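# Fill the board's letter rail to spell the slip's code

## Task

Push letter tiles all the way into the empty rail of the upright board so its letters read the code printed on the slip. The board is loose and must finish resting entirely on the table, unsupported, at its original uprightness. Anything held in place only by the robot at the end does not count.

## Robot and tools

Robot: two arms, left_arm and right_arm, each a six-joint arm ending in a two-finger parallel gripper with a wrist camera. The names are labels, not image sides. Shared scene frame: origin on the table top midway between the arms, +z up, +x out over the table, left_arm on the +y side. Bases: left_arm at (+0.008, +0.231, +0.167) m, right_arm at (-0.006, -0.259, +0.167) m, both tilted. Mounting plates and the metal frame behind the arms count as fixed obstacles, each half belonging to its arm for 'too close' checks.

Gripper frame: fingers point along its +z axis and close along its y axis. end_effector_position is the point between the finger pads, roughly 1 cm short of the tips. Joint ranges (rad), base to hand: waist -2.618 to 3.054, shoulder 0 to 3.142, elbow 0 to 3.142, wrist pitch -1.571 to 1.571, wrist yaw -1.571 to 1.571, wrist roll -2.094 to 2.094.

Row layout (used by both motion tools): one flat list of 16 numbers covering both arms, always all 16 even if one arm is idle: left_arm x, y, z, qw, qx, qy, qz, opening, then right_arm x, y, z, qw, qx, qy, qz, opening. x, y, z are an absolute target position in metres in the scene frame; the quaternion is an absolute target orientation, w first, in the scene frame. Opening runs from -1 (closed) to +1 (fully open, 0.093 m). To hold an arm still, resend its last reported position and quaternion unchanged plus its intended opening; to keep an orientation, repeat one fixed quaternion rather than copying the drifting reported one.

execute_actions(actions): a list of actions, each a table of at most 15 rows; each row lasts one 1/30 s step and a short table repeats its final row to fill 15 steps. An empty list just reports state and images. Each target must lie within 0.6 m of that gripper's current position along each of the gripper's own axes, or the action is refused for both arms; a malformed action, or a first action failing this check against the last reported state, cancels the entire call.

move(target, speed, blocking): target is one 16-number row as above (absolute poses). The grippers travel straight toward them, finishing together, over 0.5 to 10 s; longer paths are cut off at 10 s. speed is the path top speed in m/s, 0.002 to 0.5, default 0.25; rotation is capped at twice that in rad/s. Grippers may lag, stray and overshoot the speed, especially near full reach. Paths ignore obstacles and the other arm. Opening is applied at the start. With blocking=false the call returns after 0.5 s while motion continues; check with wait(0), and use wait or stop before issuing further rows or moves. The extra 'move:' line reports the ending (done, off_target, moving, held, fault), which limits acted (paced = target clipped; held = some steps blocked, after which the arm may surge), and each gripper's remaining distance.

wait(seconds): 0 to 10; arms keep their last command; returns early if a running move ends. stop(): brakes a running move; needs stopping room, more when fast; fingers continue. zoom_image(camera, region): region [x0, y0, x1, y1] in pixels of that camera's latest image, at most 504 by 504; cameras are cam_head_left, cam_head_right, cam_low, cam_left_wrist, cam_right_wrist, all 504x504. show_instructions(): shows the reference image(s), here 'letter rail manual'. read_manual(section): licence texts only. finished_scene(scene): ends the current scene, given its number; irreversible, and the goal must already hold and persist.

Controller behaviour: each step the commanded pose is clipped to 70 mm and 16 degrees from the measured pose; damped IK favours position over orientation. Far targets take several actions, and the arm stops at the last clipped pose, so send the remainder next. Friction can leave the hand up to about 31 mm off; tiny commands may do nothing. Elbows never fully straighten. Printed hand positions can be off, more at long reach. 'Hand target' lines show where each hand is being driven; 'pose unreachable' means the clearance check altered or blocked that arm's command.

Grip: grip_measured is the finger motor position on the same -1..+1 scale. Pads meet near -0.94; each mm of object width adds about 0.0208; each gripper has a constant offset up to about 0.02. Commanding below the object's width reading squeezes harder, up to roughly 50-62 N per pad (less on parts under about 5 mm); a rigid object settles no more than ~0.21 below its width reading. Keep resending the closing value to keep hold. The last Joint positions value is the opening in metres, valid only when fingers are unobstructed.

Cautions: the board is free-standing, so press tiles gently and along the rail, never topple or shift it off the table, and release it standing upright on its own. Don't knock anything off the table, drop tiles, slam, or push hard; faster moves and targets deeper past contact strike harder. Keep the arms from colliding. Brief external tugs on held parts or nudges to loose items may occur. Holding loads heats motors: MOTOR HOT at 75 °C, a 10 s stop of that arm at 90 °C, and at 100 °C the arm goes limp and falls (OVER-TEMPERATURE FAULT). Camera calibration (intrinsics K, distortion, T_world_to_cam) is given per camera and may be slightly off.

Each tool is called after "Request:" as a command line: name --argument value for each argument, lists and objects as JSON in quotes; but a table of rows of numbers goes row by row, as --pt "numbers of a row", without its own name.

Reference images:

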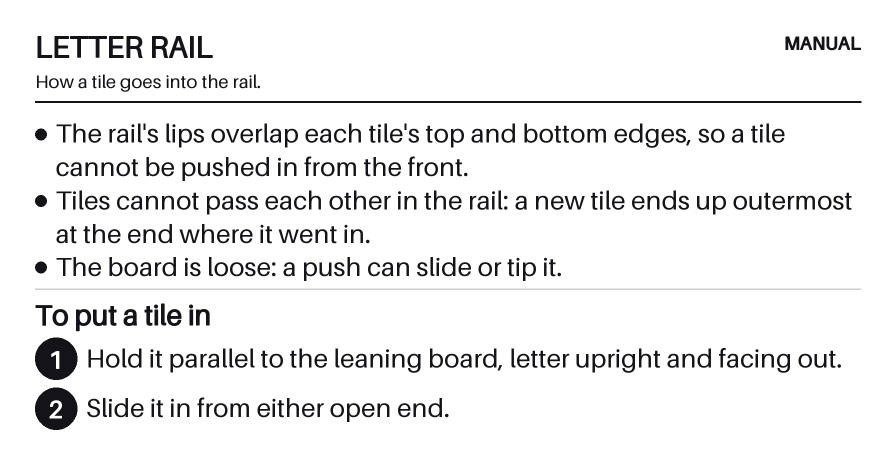

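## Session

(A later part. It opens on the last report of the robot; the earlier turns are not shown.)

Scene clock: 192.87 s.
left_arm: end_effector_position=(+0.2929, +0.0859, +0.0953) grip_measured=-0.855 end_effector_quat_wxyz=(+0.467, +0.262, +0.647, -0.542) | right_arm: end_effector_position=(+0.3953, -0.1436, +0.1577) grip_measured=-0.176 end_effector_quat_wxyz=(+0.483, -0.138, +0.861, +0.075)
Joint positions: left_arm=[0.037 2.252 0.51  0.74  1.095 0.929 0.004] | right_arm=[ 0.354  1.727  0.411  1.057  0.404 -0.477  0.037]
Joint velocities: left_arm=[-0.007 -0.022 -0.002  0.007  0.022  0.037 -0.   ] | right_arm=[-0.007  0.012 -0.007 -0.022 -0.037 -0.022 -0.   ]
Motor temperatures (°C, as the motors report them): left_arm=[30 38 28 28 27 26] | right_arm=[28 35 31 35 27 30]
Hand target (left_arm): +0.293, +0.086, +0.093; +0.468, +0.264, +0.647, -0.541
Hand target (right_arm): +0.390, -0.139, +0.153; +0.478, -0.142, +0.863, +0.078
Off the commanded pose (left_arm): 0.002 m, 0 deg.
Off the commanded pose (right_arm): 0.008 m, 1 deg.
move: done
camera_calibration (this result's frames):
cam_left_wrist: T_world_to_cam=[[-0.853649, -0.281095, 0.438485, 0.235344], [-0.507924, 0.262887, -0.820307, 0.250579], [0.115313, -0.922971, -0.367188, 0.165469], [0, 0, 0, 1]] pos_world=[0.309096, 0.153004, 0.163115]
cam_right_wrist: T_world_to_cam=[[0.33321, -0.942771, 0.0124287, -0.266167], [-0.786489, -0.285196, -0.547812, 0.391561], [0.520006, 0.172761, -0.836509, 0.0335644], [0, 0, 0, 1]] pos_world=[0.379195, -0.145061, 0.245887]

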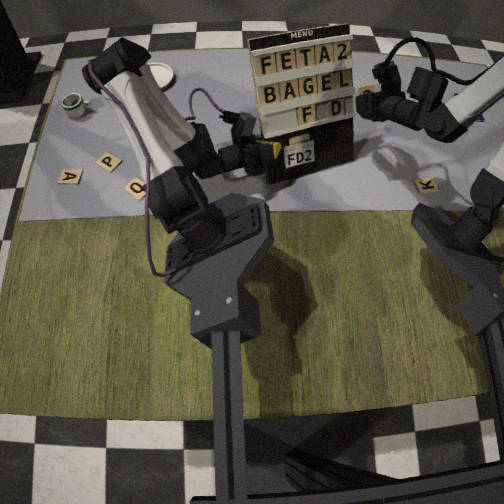

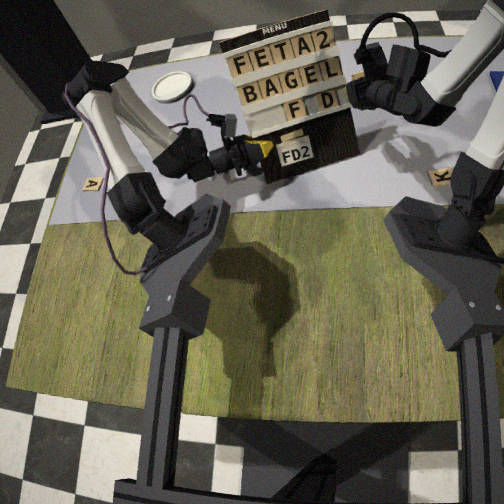

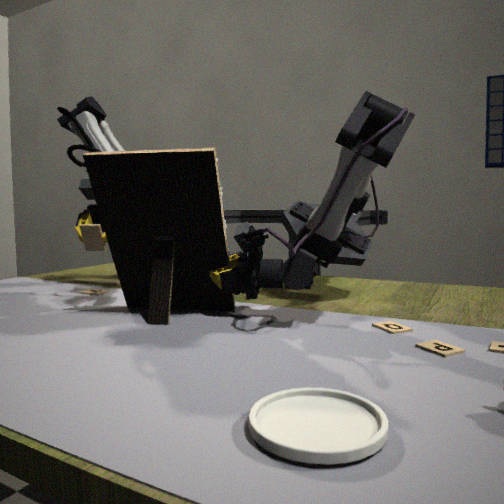

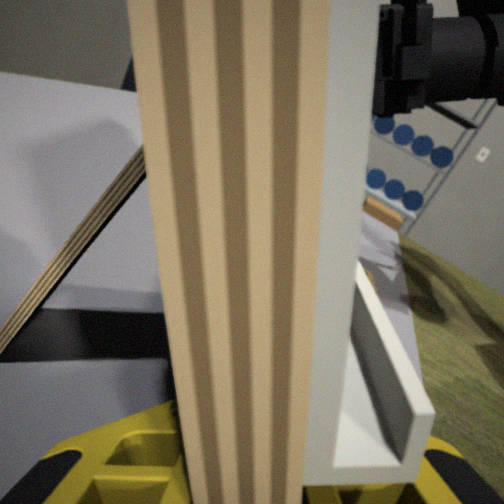

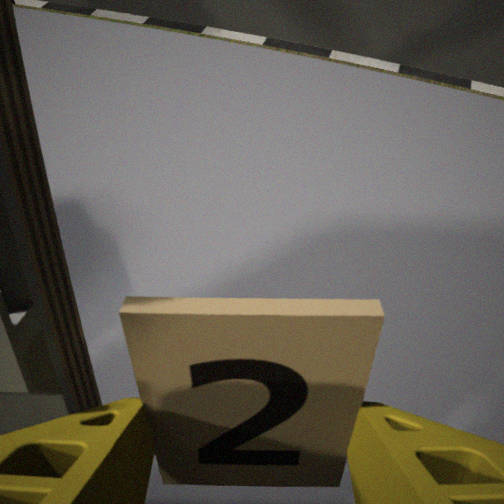

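Request:
move --target '[0.293,0.086,0.093,0.468,0.264,0.647,-0.541,-0.92,0.375,-0.175,0.152,0.478,-0.141,0.863,0.078,-0.2]' --speed 0.06

Request:
move --target '[0.293,0.086,0.093,0.468,0.264,0.647,-0.541,-0.92,0.399,-0.17,0.1535,0.478,-0.141,0.863,0.078,-0.2]' --speed 0.05

Request:
move --target '[0.293,0.086,0.093,0.468,0.264,0.647,-0.541,-0.92,0.39,-0.14,0.1535,0.478,-0.141,0.863,0.078,-0.2]' --speed 0.03

Scene clock: 193.93 s.
left_arm: end_effector_position=(+0.2929, +0.0859, +0.0953) grip_measured=-0.855 end_effector_quat_wxyz=(+0.467, +0.262, +0.647, -0.542) | right_arm: end_effector_position=(+0.3801, -0.1716, +0.1552) grip_measured=-0.176 end_effector_quat_wxyz=(+0.483, -0.135, +0.862, +0.078)
Joint positions: left_arm=[0.037 2.252 0.51  0.74  1.095 0.929 0.004] | right_arm=[ 0.28   1.618  0.311  1.056  0.331 -0.489  0.037]
Joint velocities: left_arm=[ 0.002  0.007  0.007  0.081 -0.007 -0.007 -0.001] | right_arm=[ 0.002 -0.002  0.012  0.007 -0.007  0.022 -0.   ]
Motor temperatures (°C, as the motors report them): left_arm=[30 37 28 28 27 26] | right_arm=[28 35 31 35 27 30]
Hand target (left_arm): +0.293, +0.086, +0.093; +0.468, +0.264, +0.647, -0.541
Hand target (right_arm): +0.375, -0.175, +0.152; +0.478, -0.141, +0.863, +0.078
Off the commanded pose (left_arm): 0.002 m, 0 deg.
Off the commanded pose (right_arm): 0.007 m, 1 deg.
move: done
camera_calibration (this result's frames):
cam_left_wrist: T_world_to_cam=[[-0.853649, -0.281095, 0.438485, 0.235344], [-0.507924, 0.262887, -0.820307, 0.250579], [0.115313, -0.922971, -0.367188, 0.165469], [0, 0, 0, 1]] pos_world=[0.309096, 0.153004, 0.163115]
cam_right_wrist: T_world_to_cam=[[0.329767, -0.94405, 0.00493548, -0.285268], [-0.788576, -0.278325, -0.548345, 0.372264], [0.519039, 0.176934, -0.836237, 0.0453703], [0, 0, 0, 1]] pos_world=[0.364082, -0.173724, 0.243478]

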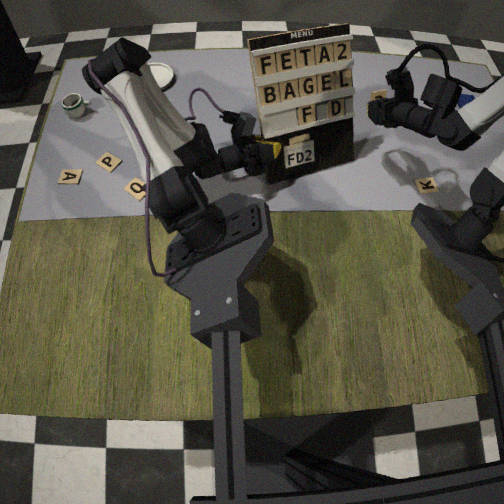

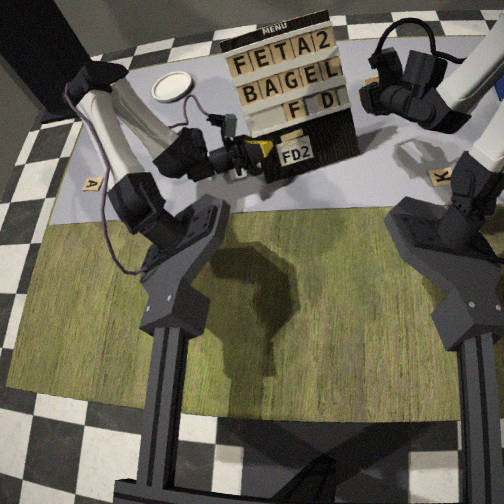

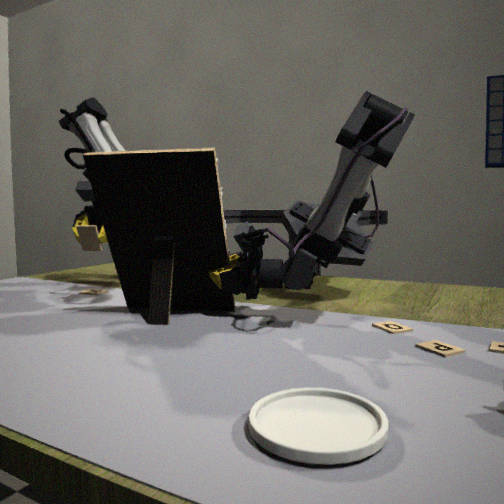

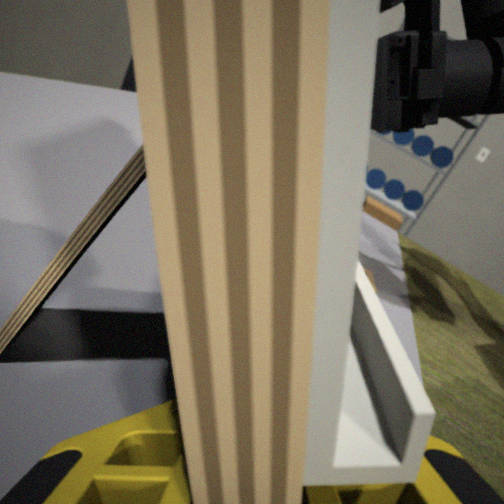

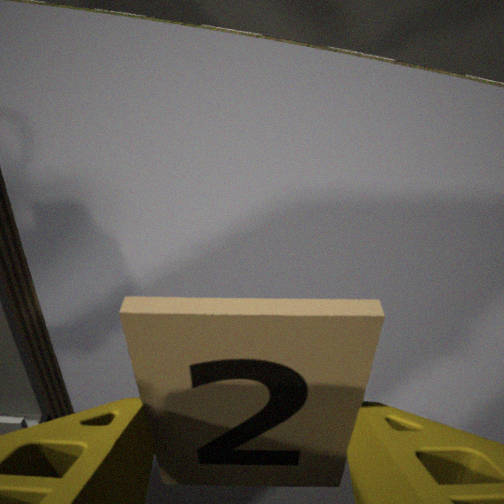

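Scene clock: 194.83 s.
left_arm: end_effector_position=(+0.2929, +0.0859, +0.0953) grip_measured=-0.855 end_effector_quat_wxyz=(+0.467, +0.262, +0.647, -0.542) | right_arm: end_effector_position=(+0.3966, -0.1702, +0.1592) grip_measured=-0.176 end_effector_quat_wxyz=(+0.485, -0.136, +0.860, +0.080)
Joint positions: left_arm=[0.037 2.252 0.51  0.74  1.095 0.929 0.004] | right_arm=[ 0.27   1.618  0.376  0.993  0.316 -0.493  0.037]
Joint velocities: left_arm=[ 0.002 -0.012  0.022 -0.007  0.007 -0.037  0.002] | right_arm=[ 0.007 -0.002 -0.002  0.051 -0.066  0.022 -0.001]
Motor temperatures (°C, as the motors report them): left_arm=[30 37 28 28 27 26] | right_arm=[28 35 31 35 27 30]
Hand target (left_arm): +0.293, +0.086, +0.093; +0.468, +0.264, +0.647, -0.541
Hand target (right_arm): +0.399, -0.170, +0.153; +0.478, -0.141, +0.863, +0.078
Off the commanded pose (left_arm): 0.002 m, 0 deg.
Off the commanded pose (right_arm): 0.006 m, 1 deg.
move: done
camera_calibration (this result's frames):
cam_left_wrist: T_world_to_cam=[[-0.853649, -0.281095, 0.438485, 0.235344], [-0.507924, 0.262887, -0.820307, 0.250579], [0.115313, -0.922971, -0.367188, 0.165469], [0, 0, 0, 1]] pos_world=[0.309096, 0.153004, 0.163115]
cam_right_wrist: T_world_to_cam=[[0.332905, -0.942954, 0.0034941, -0.290214], [-0.785635, -0.27941, -0.552003, 0.387184], [0.52149, 0.181019, -0.833835, 0.0391979], [0, 0, 0, 1]] pos_world=[0.380358, -0.172571, 0.247425]

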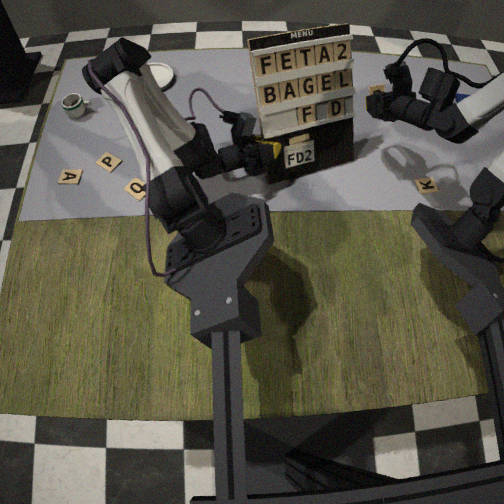

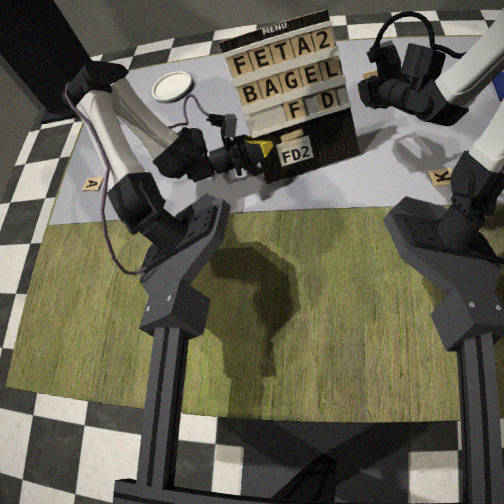

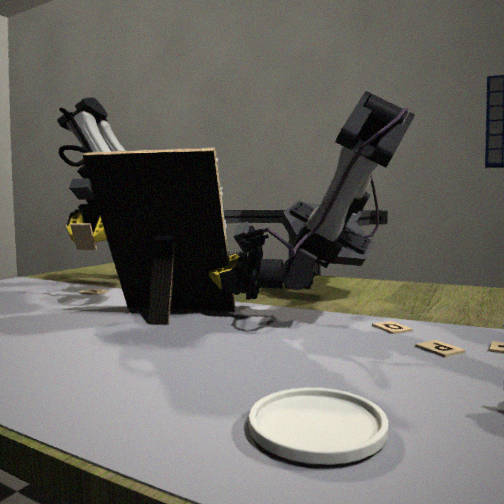

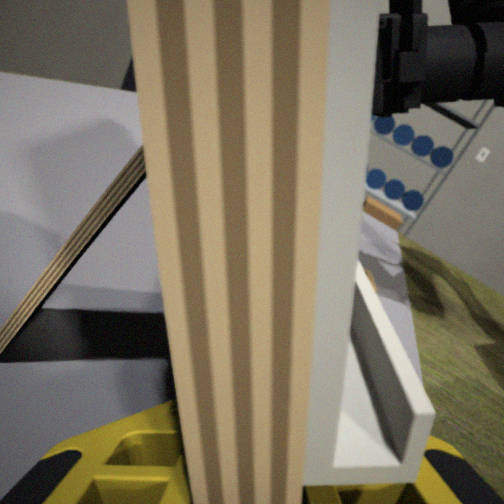

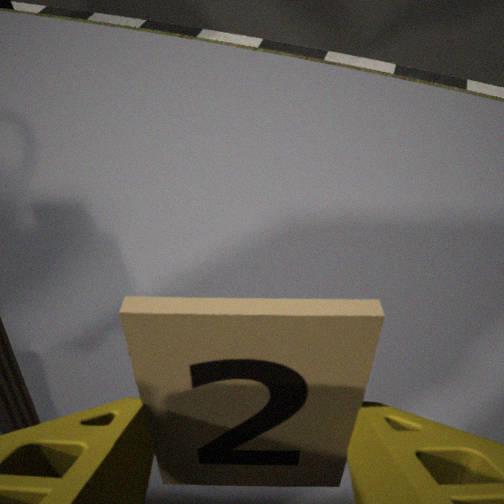

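Scene clock: 196.10 s.
left_arm: end_effector_position=(+0.2929, +0.0859, +0.0953) grip_measured=-0.855 end_effector_quat_wxyz=(+0.467, +0.262, +0.647, -0.542) | right_arm: end_effector_position=(+0.3829, -0.1442, +0.1498) grip_measured=-0.176 end_effector_quat_wxyz=(+0.471, -0.149, +0.866, +0.078)
Joint positions: left_arm=[0.037 2.252 0.51  0.74  1.095 0.929 0.004] | right_arm=[ 0.352  1.721  0.376  1.052  0.399 -0.477  0.037]
Joint velocities: left_arm=[-0.007 -0.007 -0.007 -0.037  0.007  0.022 -0.001] | right_arm=[ 0.007  0.007 -0.017  0.037  0.022 -0.051  0.   ]
Motor temperatures (°C, as the motors report them): left_arm=[30 37 28 28 27 26] | right_arm=[28 35 31 36 27 30]
Hand target (left_arm): +0.293, +0.086, +0.093; +0.468, +0.264, +0.647, -0.541
Hand target (right_arm): +0.390, -0.140, +0.153; +0.478, -0.141, +0.863, +0.078
Off the commanded pose (left_arm): 0.002 m, 0 deg.
Off the commanded pose (right_arm): 0.009 m, 1 deg.
move: done
camera_calibration (this result's frames):
cam_left_wrist: T_world_to_cam=[[-0.853649, -0.281095, 0.438485, 0.235344], [-0.507924, 0.262887, -0.820307, 0.250579], [0.115313, -0.922971, -0.367188, 0.165469], [0, 0, 0, 1]] pos_world=[0.309096, 0.153004, 0.163115]
cam_right_wrist: T_world_to_cam=[[0.352663, -0.935653, 0.0134949, -0.269083], [-0.794135, -0.306888, -0.524566, 0.373582], [0.494953, 0.174278, -0.851263, 0.0456055], [0, 0, 0, 1]] pos_world=[0.368998, -0.145068, 0.238422]

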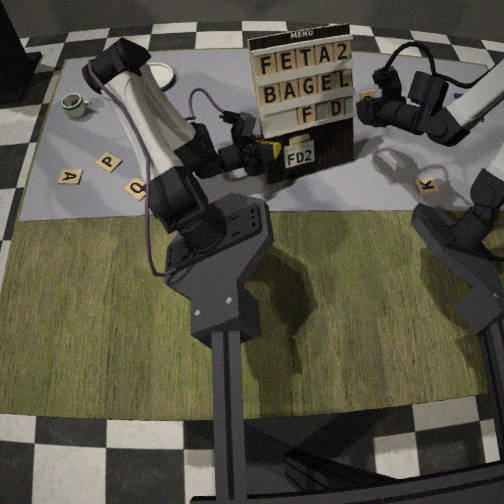

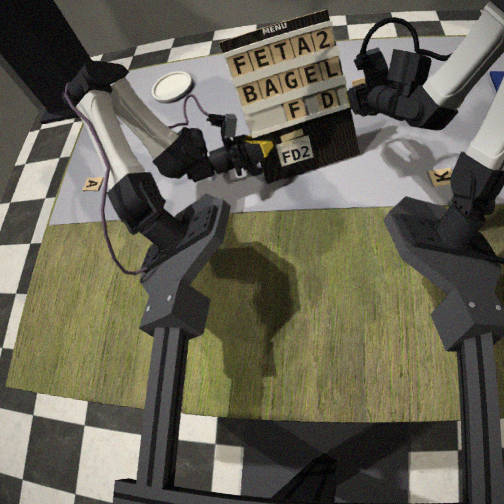

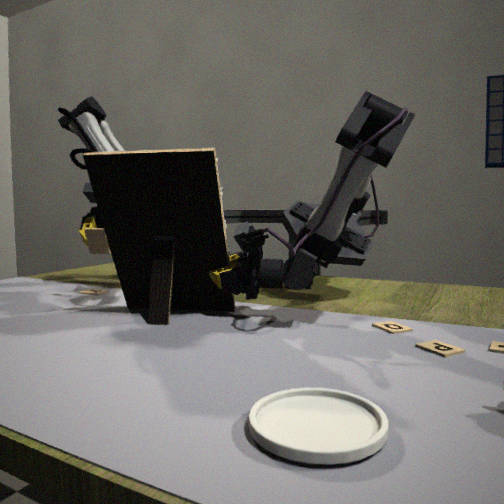

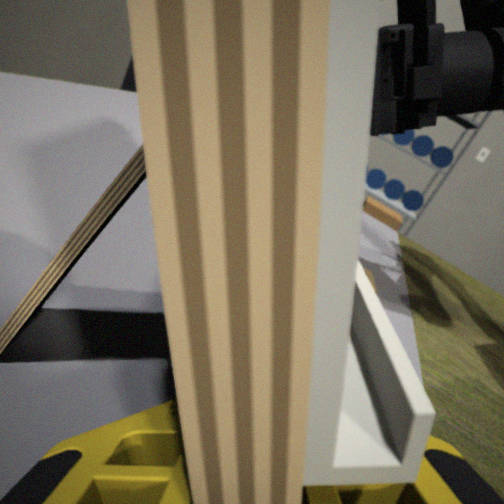

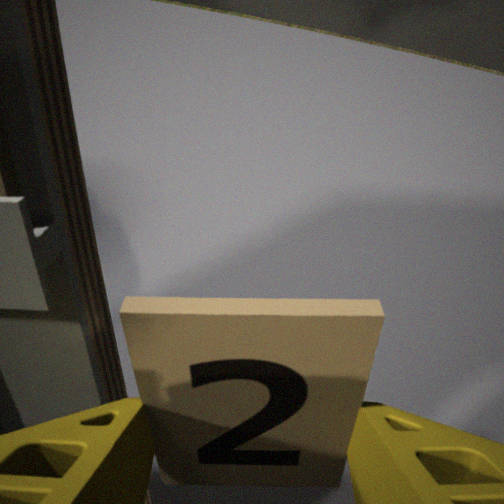

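Request:
move --target '[0.293,0.086,0.093,0.468,0.264,0.647,-0.541,-0.92,0.39,-0.136,0.154,0.478,-0.141,0.863,0.078,-0.2]' --speed 0.01

Scene clock: 197.70 s.
left_arm: end_effector_position=(+0.2929, +0.0859, +0.0953) grip_measured=-0.855 end_effector_quat_wxyz=(+0.467, +0.262, +0.647, -0.542) | right_arm: end_effector_position=(+0.3874, -0.1413, +0.1533) grip_measured=-0.176 end_effector_quat_wxyz=(+0.476, -0.143, +0.864, +0.076)
Joint positions: left_arm=[0.037 2.252 0.51  0.74  1.095 0.929 0.004] | right_arm=[ 0.364  1.734  0.393  1.062  0.414 -0.473  0.037]
Joint velocities: left_arm=[-0.007  0.007 -0.002 -0.037 -0.066 -0.037 -0.   ] | right_arm=[ 0.007  0.017 -0.017  0.022 -0.022  0.007 -0.001]
Motor temperatures (°C, as the motors report them): left_arm=[30 37 28 28 27 26] | right_arm=[28 35 31 36 27 30]
Hand target (left_arm): +0.293, +0.086, +0.093; +0.468, +0.264, +0.647, -0.541
Hand target (right_arm): +0.390, -0.136, +0.154; +0.478, -0.141, +0.863, +0.078
Off the commanded pose (left_arm): 0.002 m, 0 deg.
Off the commanded pose (right_arm): 0.006 m, 0 deg.
move: done
camera_calibration (this result's frames):
cam_left_wrist: T_world_to_cam=[[-0.853649, -0.281095, 0.438485, 0.235344], [-0.507924, 0.262887, -0.820307, 0.250579], [0.115313, -0.922971, -0.367188, 0.165469], [0, 0, 0, 1]] pos_world=[0.309096, 0.153004, 0.163115]
cam_right_wrist: T_world_to_cam=[[0.341569, -0.939761, 0.0134281, -0.264295], [-0.792112, -0.295535, -0.534058, 0.382244], [0.505855, 0.171781, -0.845341, 0.0403385], [0, 0, 0, 1]] pos_world=[0.372649, -0.142337, 0.241789]

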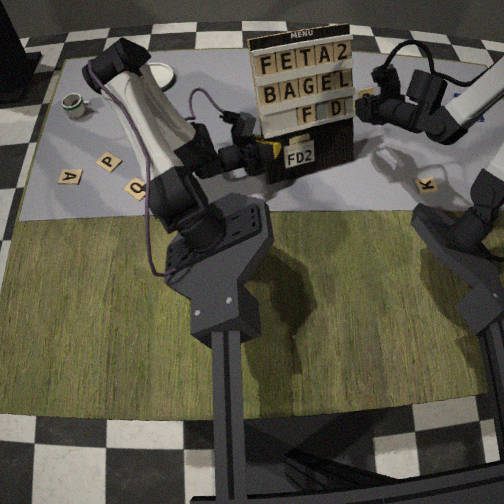

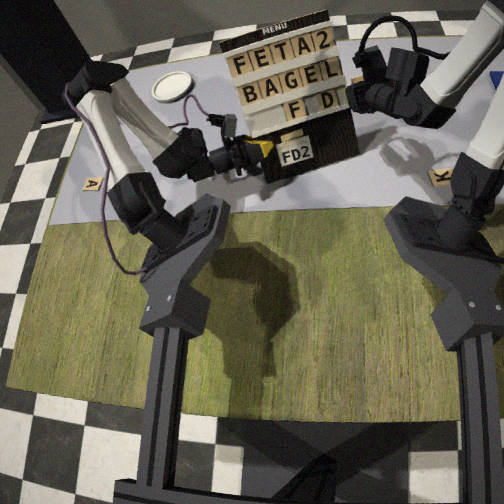

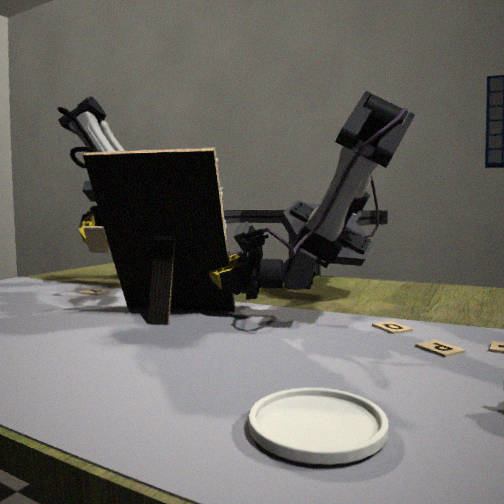

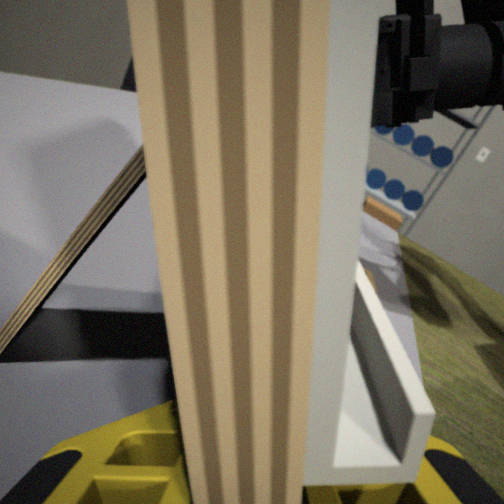

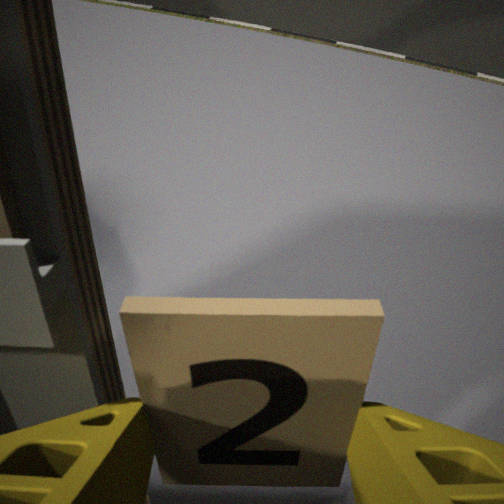

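Request:
move --target '[0.293,0.086,0.093,0.468,0.264,0.647,-0.541,-0.92,0.3835,-0.119,0.1535,0.478,-0.141,0.863,0.078,-0.2]' --speed 0.012

Scene clock: 199.90 s.
left_arm: end_effector_position=(+0.2929, +0.0859, +0.0953) grip_measured=-0.855 end_effector_quat_wxyz=(+0.467, +0.262, +0.647, -0.542) | right_arm: end_effector_position=(+0.3808, -0.1297, +0.1522) grip_measured=-0.176 end_effector_quat_wxyz=(+0.476, -0.135, +0.866, +0.069)
Joint positions: left_arm=[0.037 2.252 0.51  0.74  1.095 0.929 0.004] | right_arm=[ 0.417  1.795  0.393  1.122  0.485 -0.452  0.037]
Joint velocities: left_arm=[ 0.002 -0.007  0.012 -0.037 -0.007  0.037 -0.   ] | right_arm=[ 0.007 -0.007  0.002 -0.037 -0.037  0.007 -0.001]
Motor temperatures (°C, as the motors report them): left_arm=[30 37 28 28 27 26] | right_arm=[28 35 31 36 27 30]
Hand target (left_arm): +0.293, +0.086, +0.093; +0.468, +0.264, +0.647, -0.541
Hand target (right_arm): +0.383, -0.119, +0.154; +0.478, -0.141, +0.863, +0.078
Off the commanded pose (left_arm): 0.002 m, 0 deg.
Off the commanded pose (right_arm): 0.011 m, 1 deg.
move: off_target (right_arm)
camera_calibration (this result's frames):
cam_left_wrist: T_world_to_cam=[[-0.853649, -0.281095, 0.438485, 0.235344], [-0.507924, 0.262887, -0.820307, 0.250579], [0.115313, -0.922971, -0.367188, 0.165469], [0, 0, 0, 1]] pos_world=[0.309096, 0.153004, 0.163115]
cam_right_wrist: T_world_to_cam=[[0.322314, -0.946466, 0.0177982, -0.245346], [-0.799112, -0.282116, -0.530877, 0.383747], [0.507478, 0.156886, -0.847262, 0.0385486], [0, 0, 0, 1]] pos_world=[0.366173, -0.129998, 0.24075]

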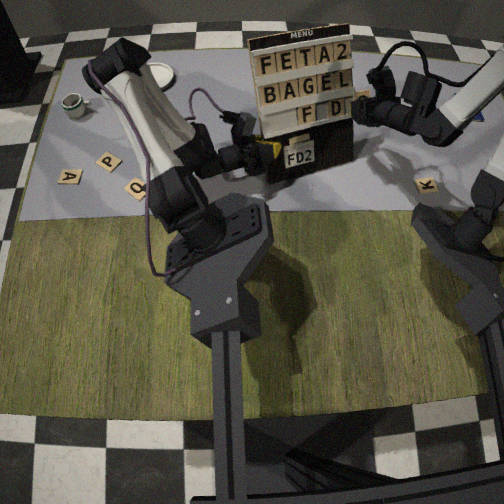

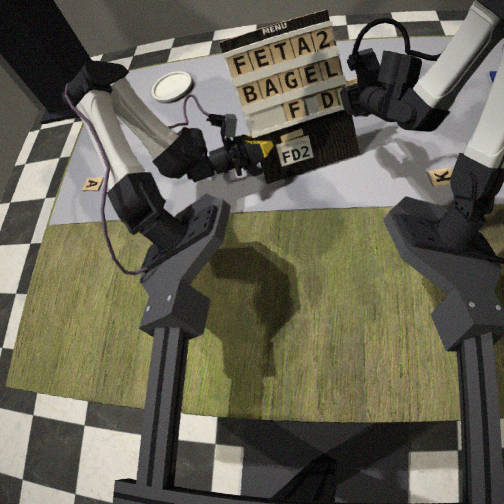

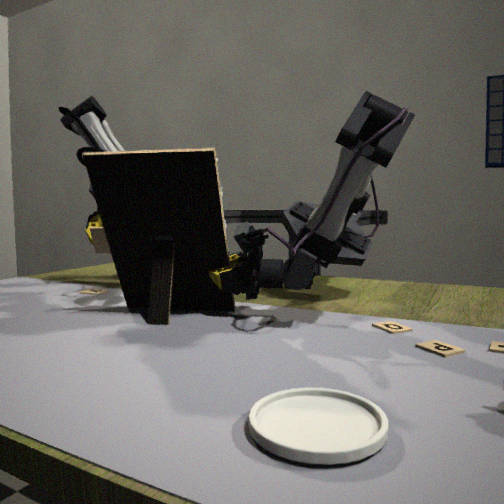

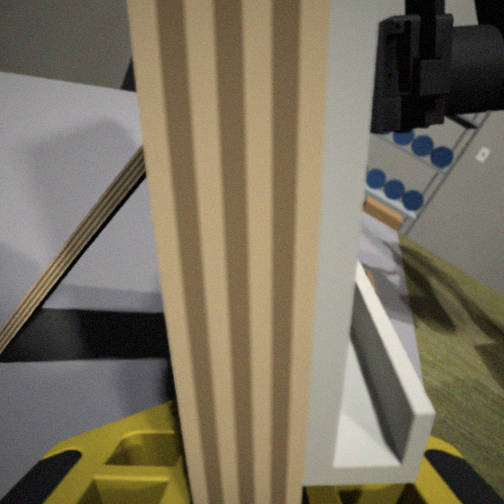

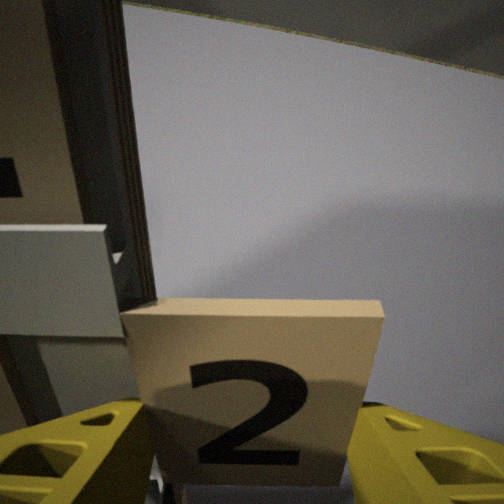

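Request:
move --target '[0.293,0.086,0.093,0.468,0.264,0.647,-0.541,-0.92,0.393,-0.165,0.154,0.478,-0.141,0.863,0.078,-0.2]' --speed 0.05

Request:
move --target '[0.293,0.086,0.093,0.468,0.264,0.647,-0.541,-0.92,0.3905,-0.137,0.154,0.478,-0.141,0.863,0.078,-0.2]' --speed 0.025

Request:
move --target '[0.293,0.086,0.093,0.468,0.264,0.647,-0.541,-0.92,0.3845,-0.118,0.154,0.478,-0.141,0.863,0.078,-0.2]' --speed 0.012

Scene clock: 201.33 s.
left_arm: end_effector_position=(+0.2929, +0.0859, +0.0953) grip_measured=-0.855 end_effector_quat_wxyz=(+0.467, +0.262, +0.647, -0.542) | right_arm: end_effector_position=(+0.3978, -0.1611, +0.1572) grip_measured=-0.176 end_effector_quat_wxyz=(+0.484, -0.136, +0.861, +0.079)
Joint positions: left_arm=[0.037 2.252 0.51  0.74  1.095 0.929 0.004] | right_arm=[ 0.294  1.663  0.393  1.017  0.341 -0.486  0.037]
Joint velocities: left_arm=[-0.002  0.002  0.012 -0.007 -0.066 -0.022 -0.   ] | right_arm=[-0.012  0.007 -0.007 -0.037 -0.022  0.037 -0.   ]
Motor temperatures (°C, as the motors report them): left_arm=[30 37 28 28 27 26] | right_arm=[28 35 31 36 27 30]
Hand target (left_arm): +0.293, +0.086, +0.093; +0.468, +0.264, +0.647, -0.541
Hand target (right_arm): +0.393, -0.165, +0.154; +0.478, -0.141, +0.863, +0.078
Off the commanded pose (left_arm): 0.002 m, 0 deg.
Off the commanded pose (right_arm): 0.007 m, 1 deg.
move: done
camera_calibration (this result's frames):
cam_left_wrist: T_world_to_cam=[[-0.853649, -0.281095, 0.438485, 0.235344], [-0.507924, 0.262887, -0.820307, 0.250579], [0.115313, -0.922971, -0.367188, 0.165469], [0, 0, 0, 1]] pos_world=[0.309096, 0.153004, 0.163115]
cam_right_wrist: T_world_to_cam=[[0.332456, -0.943112, 0.00369404, -0.281855], [-0.787294, -0.279681, -0.549496, 0.389742], [0.51927, 0.179775, -0.835488, 0.0361769], [0, 0, 0, 1]] pos_world=[0.38176, -0.163321, 0.245428]

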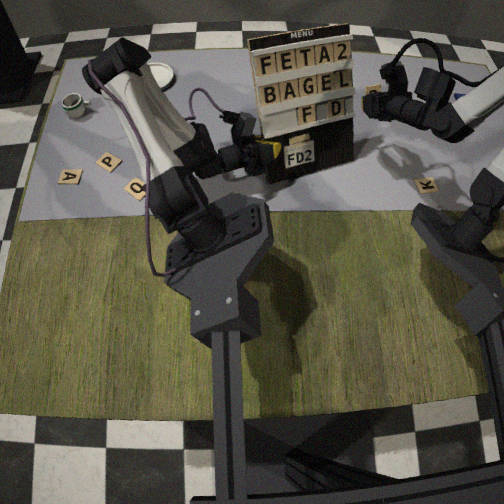

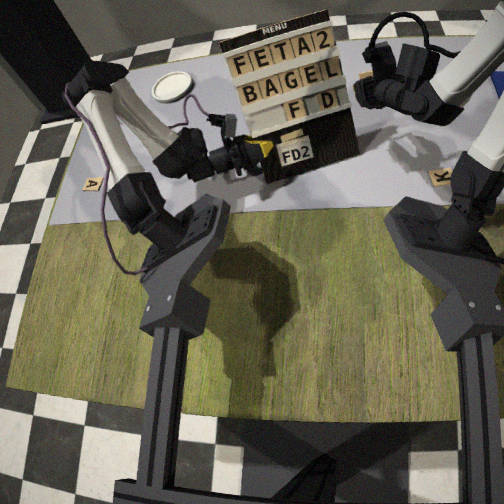

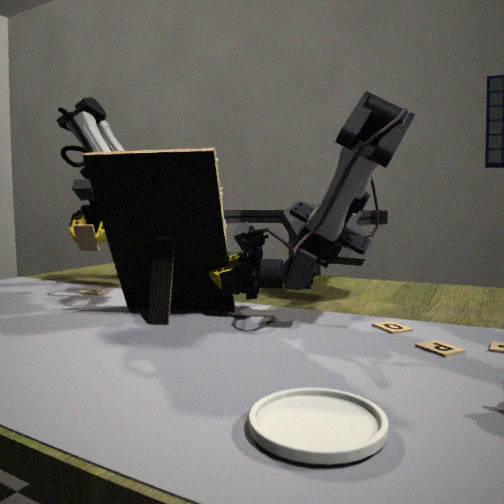

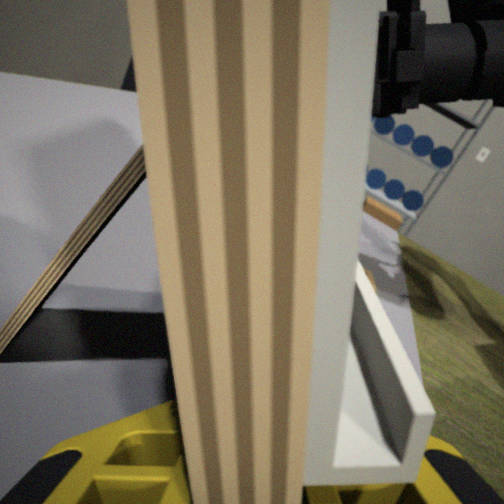

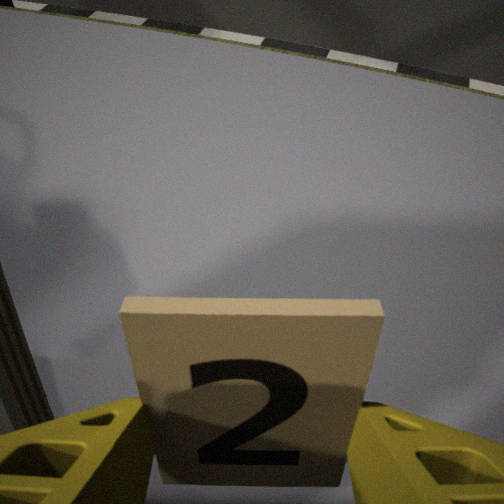

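Scene clock: 202.57 s.
left_arm: end_effector_position=(+0.2929, +0.0859, +0.0953) grip_measured=-0.855 end_effector_quat_wxyz=(+0.467, +0.262, +0.647, -0.542) | right_arm: end_effector_position=(+0.3870, -0.1413, +0.1526) grip_measured=-0.176 end_effector_quat_wxyz=(+0.475, -0.146, +0.865, +0.077)
Joint positions: left_arm=[0.037 2.252 0.51  0.74  1.095 0.929 0.004] | right_arm=[ 0.361  1.731  0.393  1.053  0.408 -0.475  0.037]
Joint velocities: left_arm=[-0.007 -0.012 -0.017 -0.037 -0.051 -0.037 -0.   ] | right_arm=[-0.007  0.007 -0.012 -0.007  0.051  0.007  0.001]
Motor temperatures (°C, as the motors report them): left_arm=[30 37 28 28 27 26] | right_arm=[28 35 31 36 27 30]
Hand target (left_arm): +0.293, +0.086, +0.093; +0.468, +0.264, +0.647, -0.541
Hand target (right_arm): +0.390, -0.137, +0.154; +0.478, -0.141, +0.863, +0.078
Off the commanded pose (left_arm): 0.002 m, 0 deg.
Off the commanded pose (right_arm): 0.006 m, 1 deg.
move: done
camera_calibration (this result's frames):
cam_left_wrist: T_world_to_cam=[[-0.853649, -0.281095, 0.438485, 0.235344], [-0.507924, 0.262887, -0.820307, 0.250579], [0.115313, -0.922971, -0.367188, 0.165469], [0, 0, 0, 1]] pos_world=[0.309096, 0.153004, 0.163115]
cam_right_wrist: T_world_to_cam=[[0.347366, -0.937635, 0.0133123, -0.266082], [-0.791925, -0.300929, -0.531316, 0.38027], [0.502186, 0.174019, -0.847069, 0.0419331], [0, 0, 0, 1]] pos_world=[0.372515, -0.142351, 0.241106]

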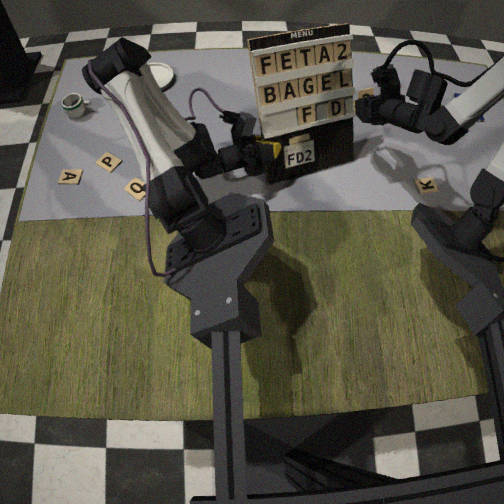

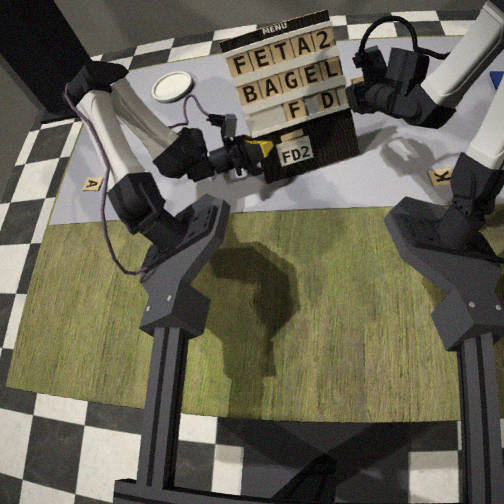

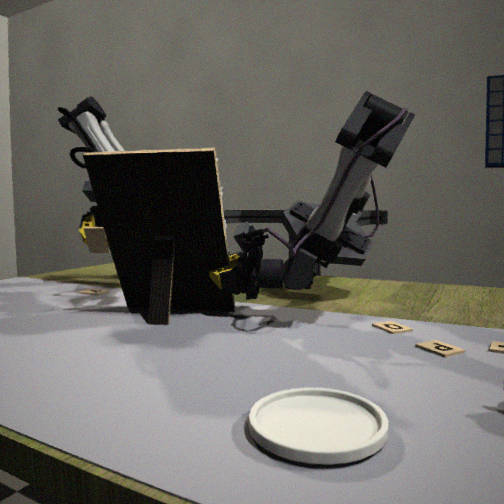

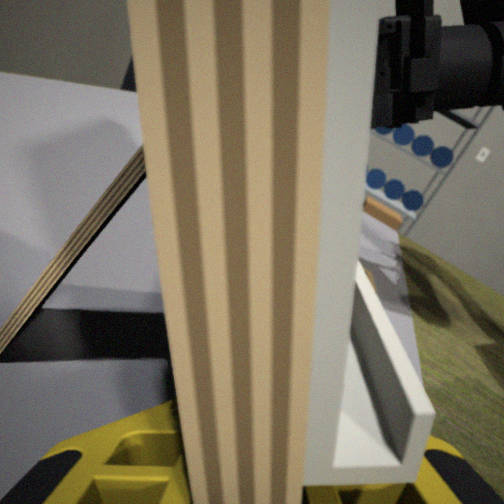

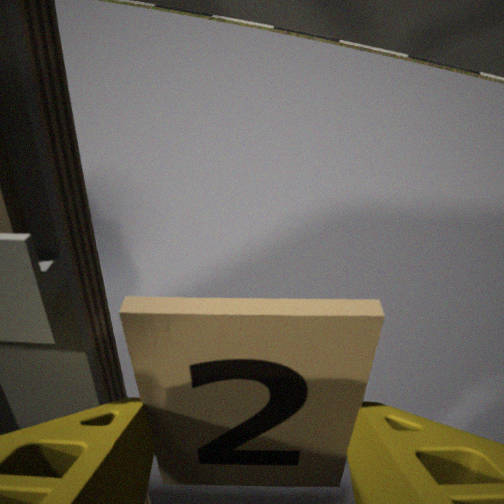

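Scene clock: 204.73 s.
left_arm: end_effector_position=(+0.2929, +0.0859, +0.0953) grip_measured=-0.855 end_effector_quat_wxyz=(+0.467, +0.262, +0.647, -0.542) | right_arm: end_effector_position=(+0.3825, -0.1288, +0.1521) grip_measured=-0.176 end_effector_quat_wxyz=(+0.474, -0.137, +0.867, +0.066)
Joint positions: left_arm=[0.037 2.252 0.51  0.74  1.095 0.929 0.004] | right_arm=[ 0.419  1.797  0.403  1.109  0.491 -0.455  0.037]
Joint velocities: left_arm=[-0.002  0.012 -0.002 -0.022 -0.037 -0.022  0.   ] | right_arm=[ 0.002 -0.002  0.002 -0.051  0.022  0.022 -0.   ]
Motor temperatures (°C, as the motors report them): left_arm=[30 37 28 28 27 26] | right_arm=[28 34 31 37 27 30]
Hand target (left_arm): +0.293, +0.086, +0.093; +0.468, +0.264, +0.647, -0.541
Hand target (right_arm): +0.384, -0.118, +0.154; +0.478, -0.141, +0.863, +0.078
Off the commanded pose (left_arm): 0.002 m, 0 deg.
Off the commanded pose (right_arm): 0.011 m, 2 deg.
move: off_target (right_arm)
camera_calibration (this result's frames):
cam_left_wrist: T_world_to_cam=[[-0.853649, -0.281095, 0.438485, 0.235344], [-0.507924, 0.262887, -0.820307, 0.250579], [0.115313, -0.922971, -0.367188, 0.165469], [0, 0, 0, 1]] pos_world=[0.309096, 0.153004, 0.163115]
cam_right_wrist: T_world_to_cam=[[0.323251, -0.946014, 0.0238111, -0.246223], [-0.800237, -0.286697, -0.526711, 0.384507], [0.505103, 0.151205, -0.849711, 0.0379222], [0, 0, 0, 1]] pos_world=[0.368134, -0.128427, 0.24061]

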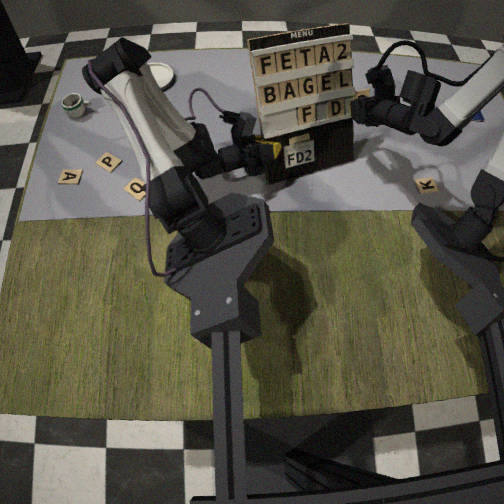

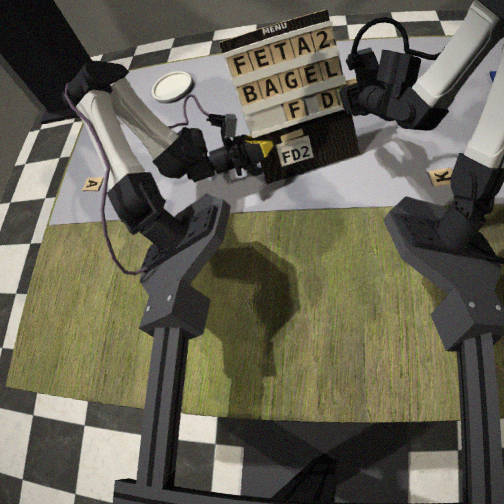

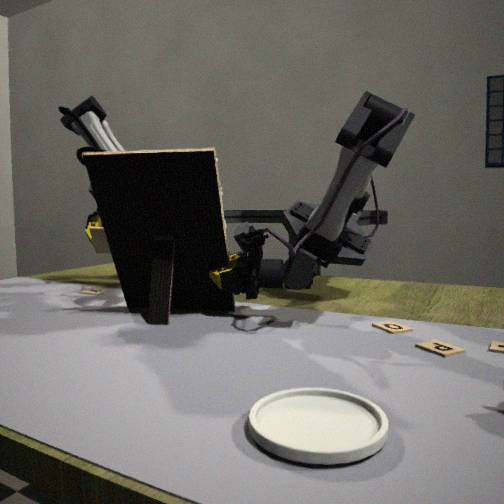

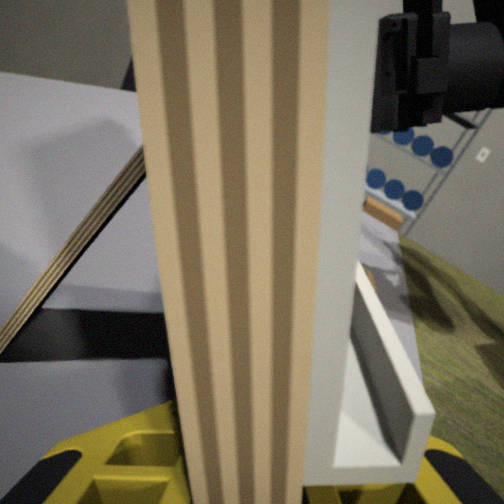

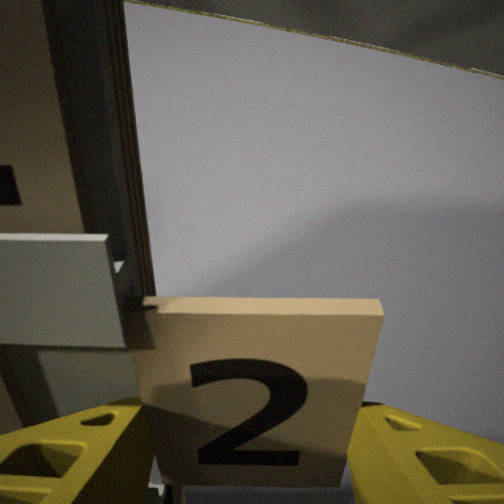

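Request:
zoom_image --camera "cam_right_wrist" --region '[60,230,280,504]'

Request:
zoom_image --camera "cam_low" --region '[60,190,140,270]'

Region (60, 230, 280, 504) of cam_right_wrist's 504x504 image, scaled by 1.839, with more detail than that image has; it fills the left 405 columns of this view, and the rest is white.

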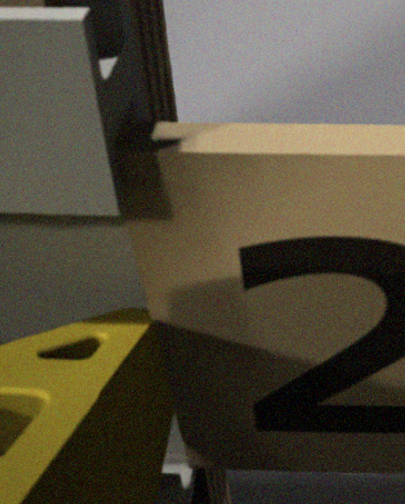

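Region (60, 190, 140, 270) of cam_low's 504x504 image, scaled by 6.300, with more detail than that image has.

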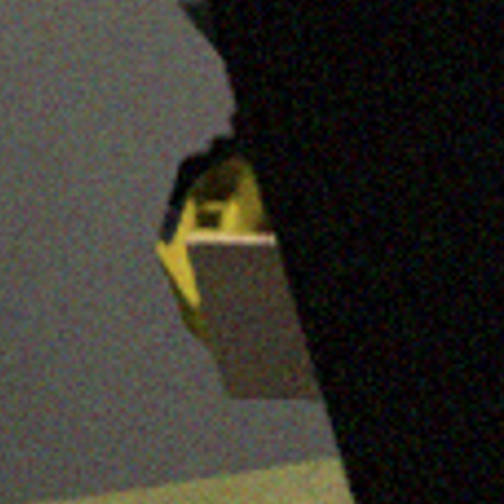

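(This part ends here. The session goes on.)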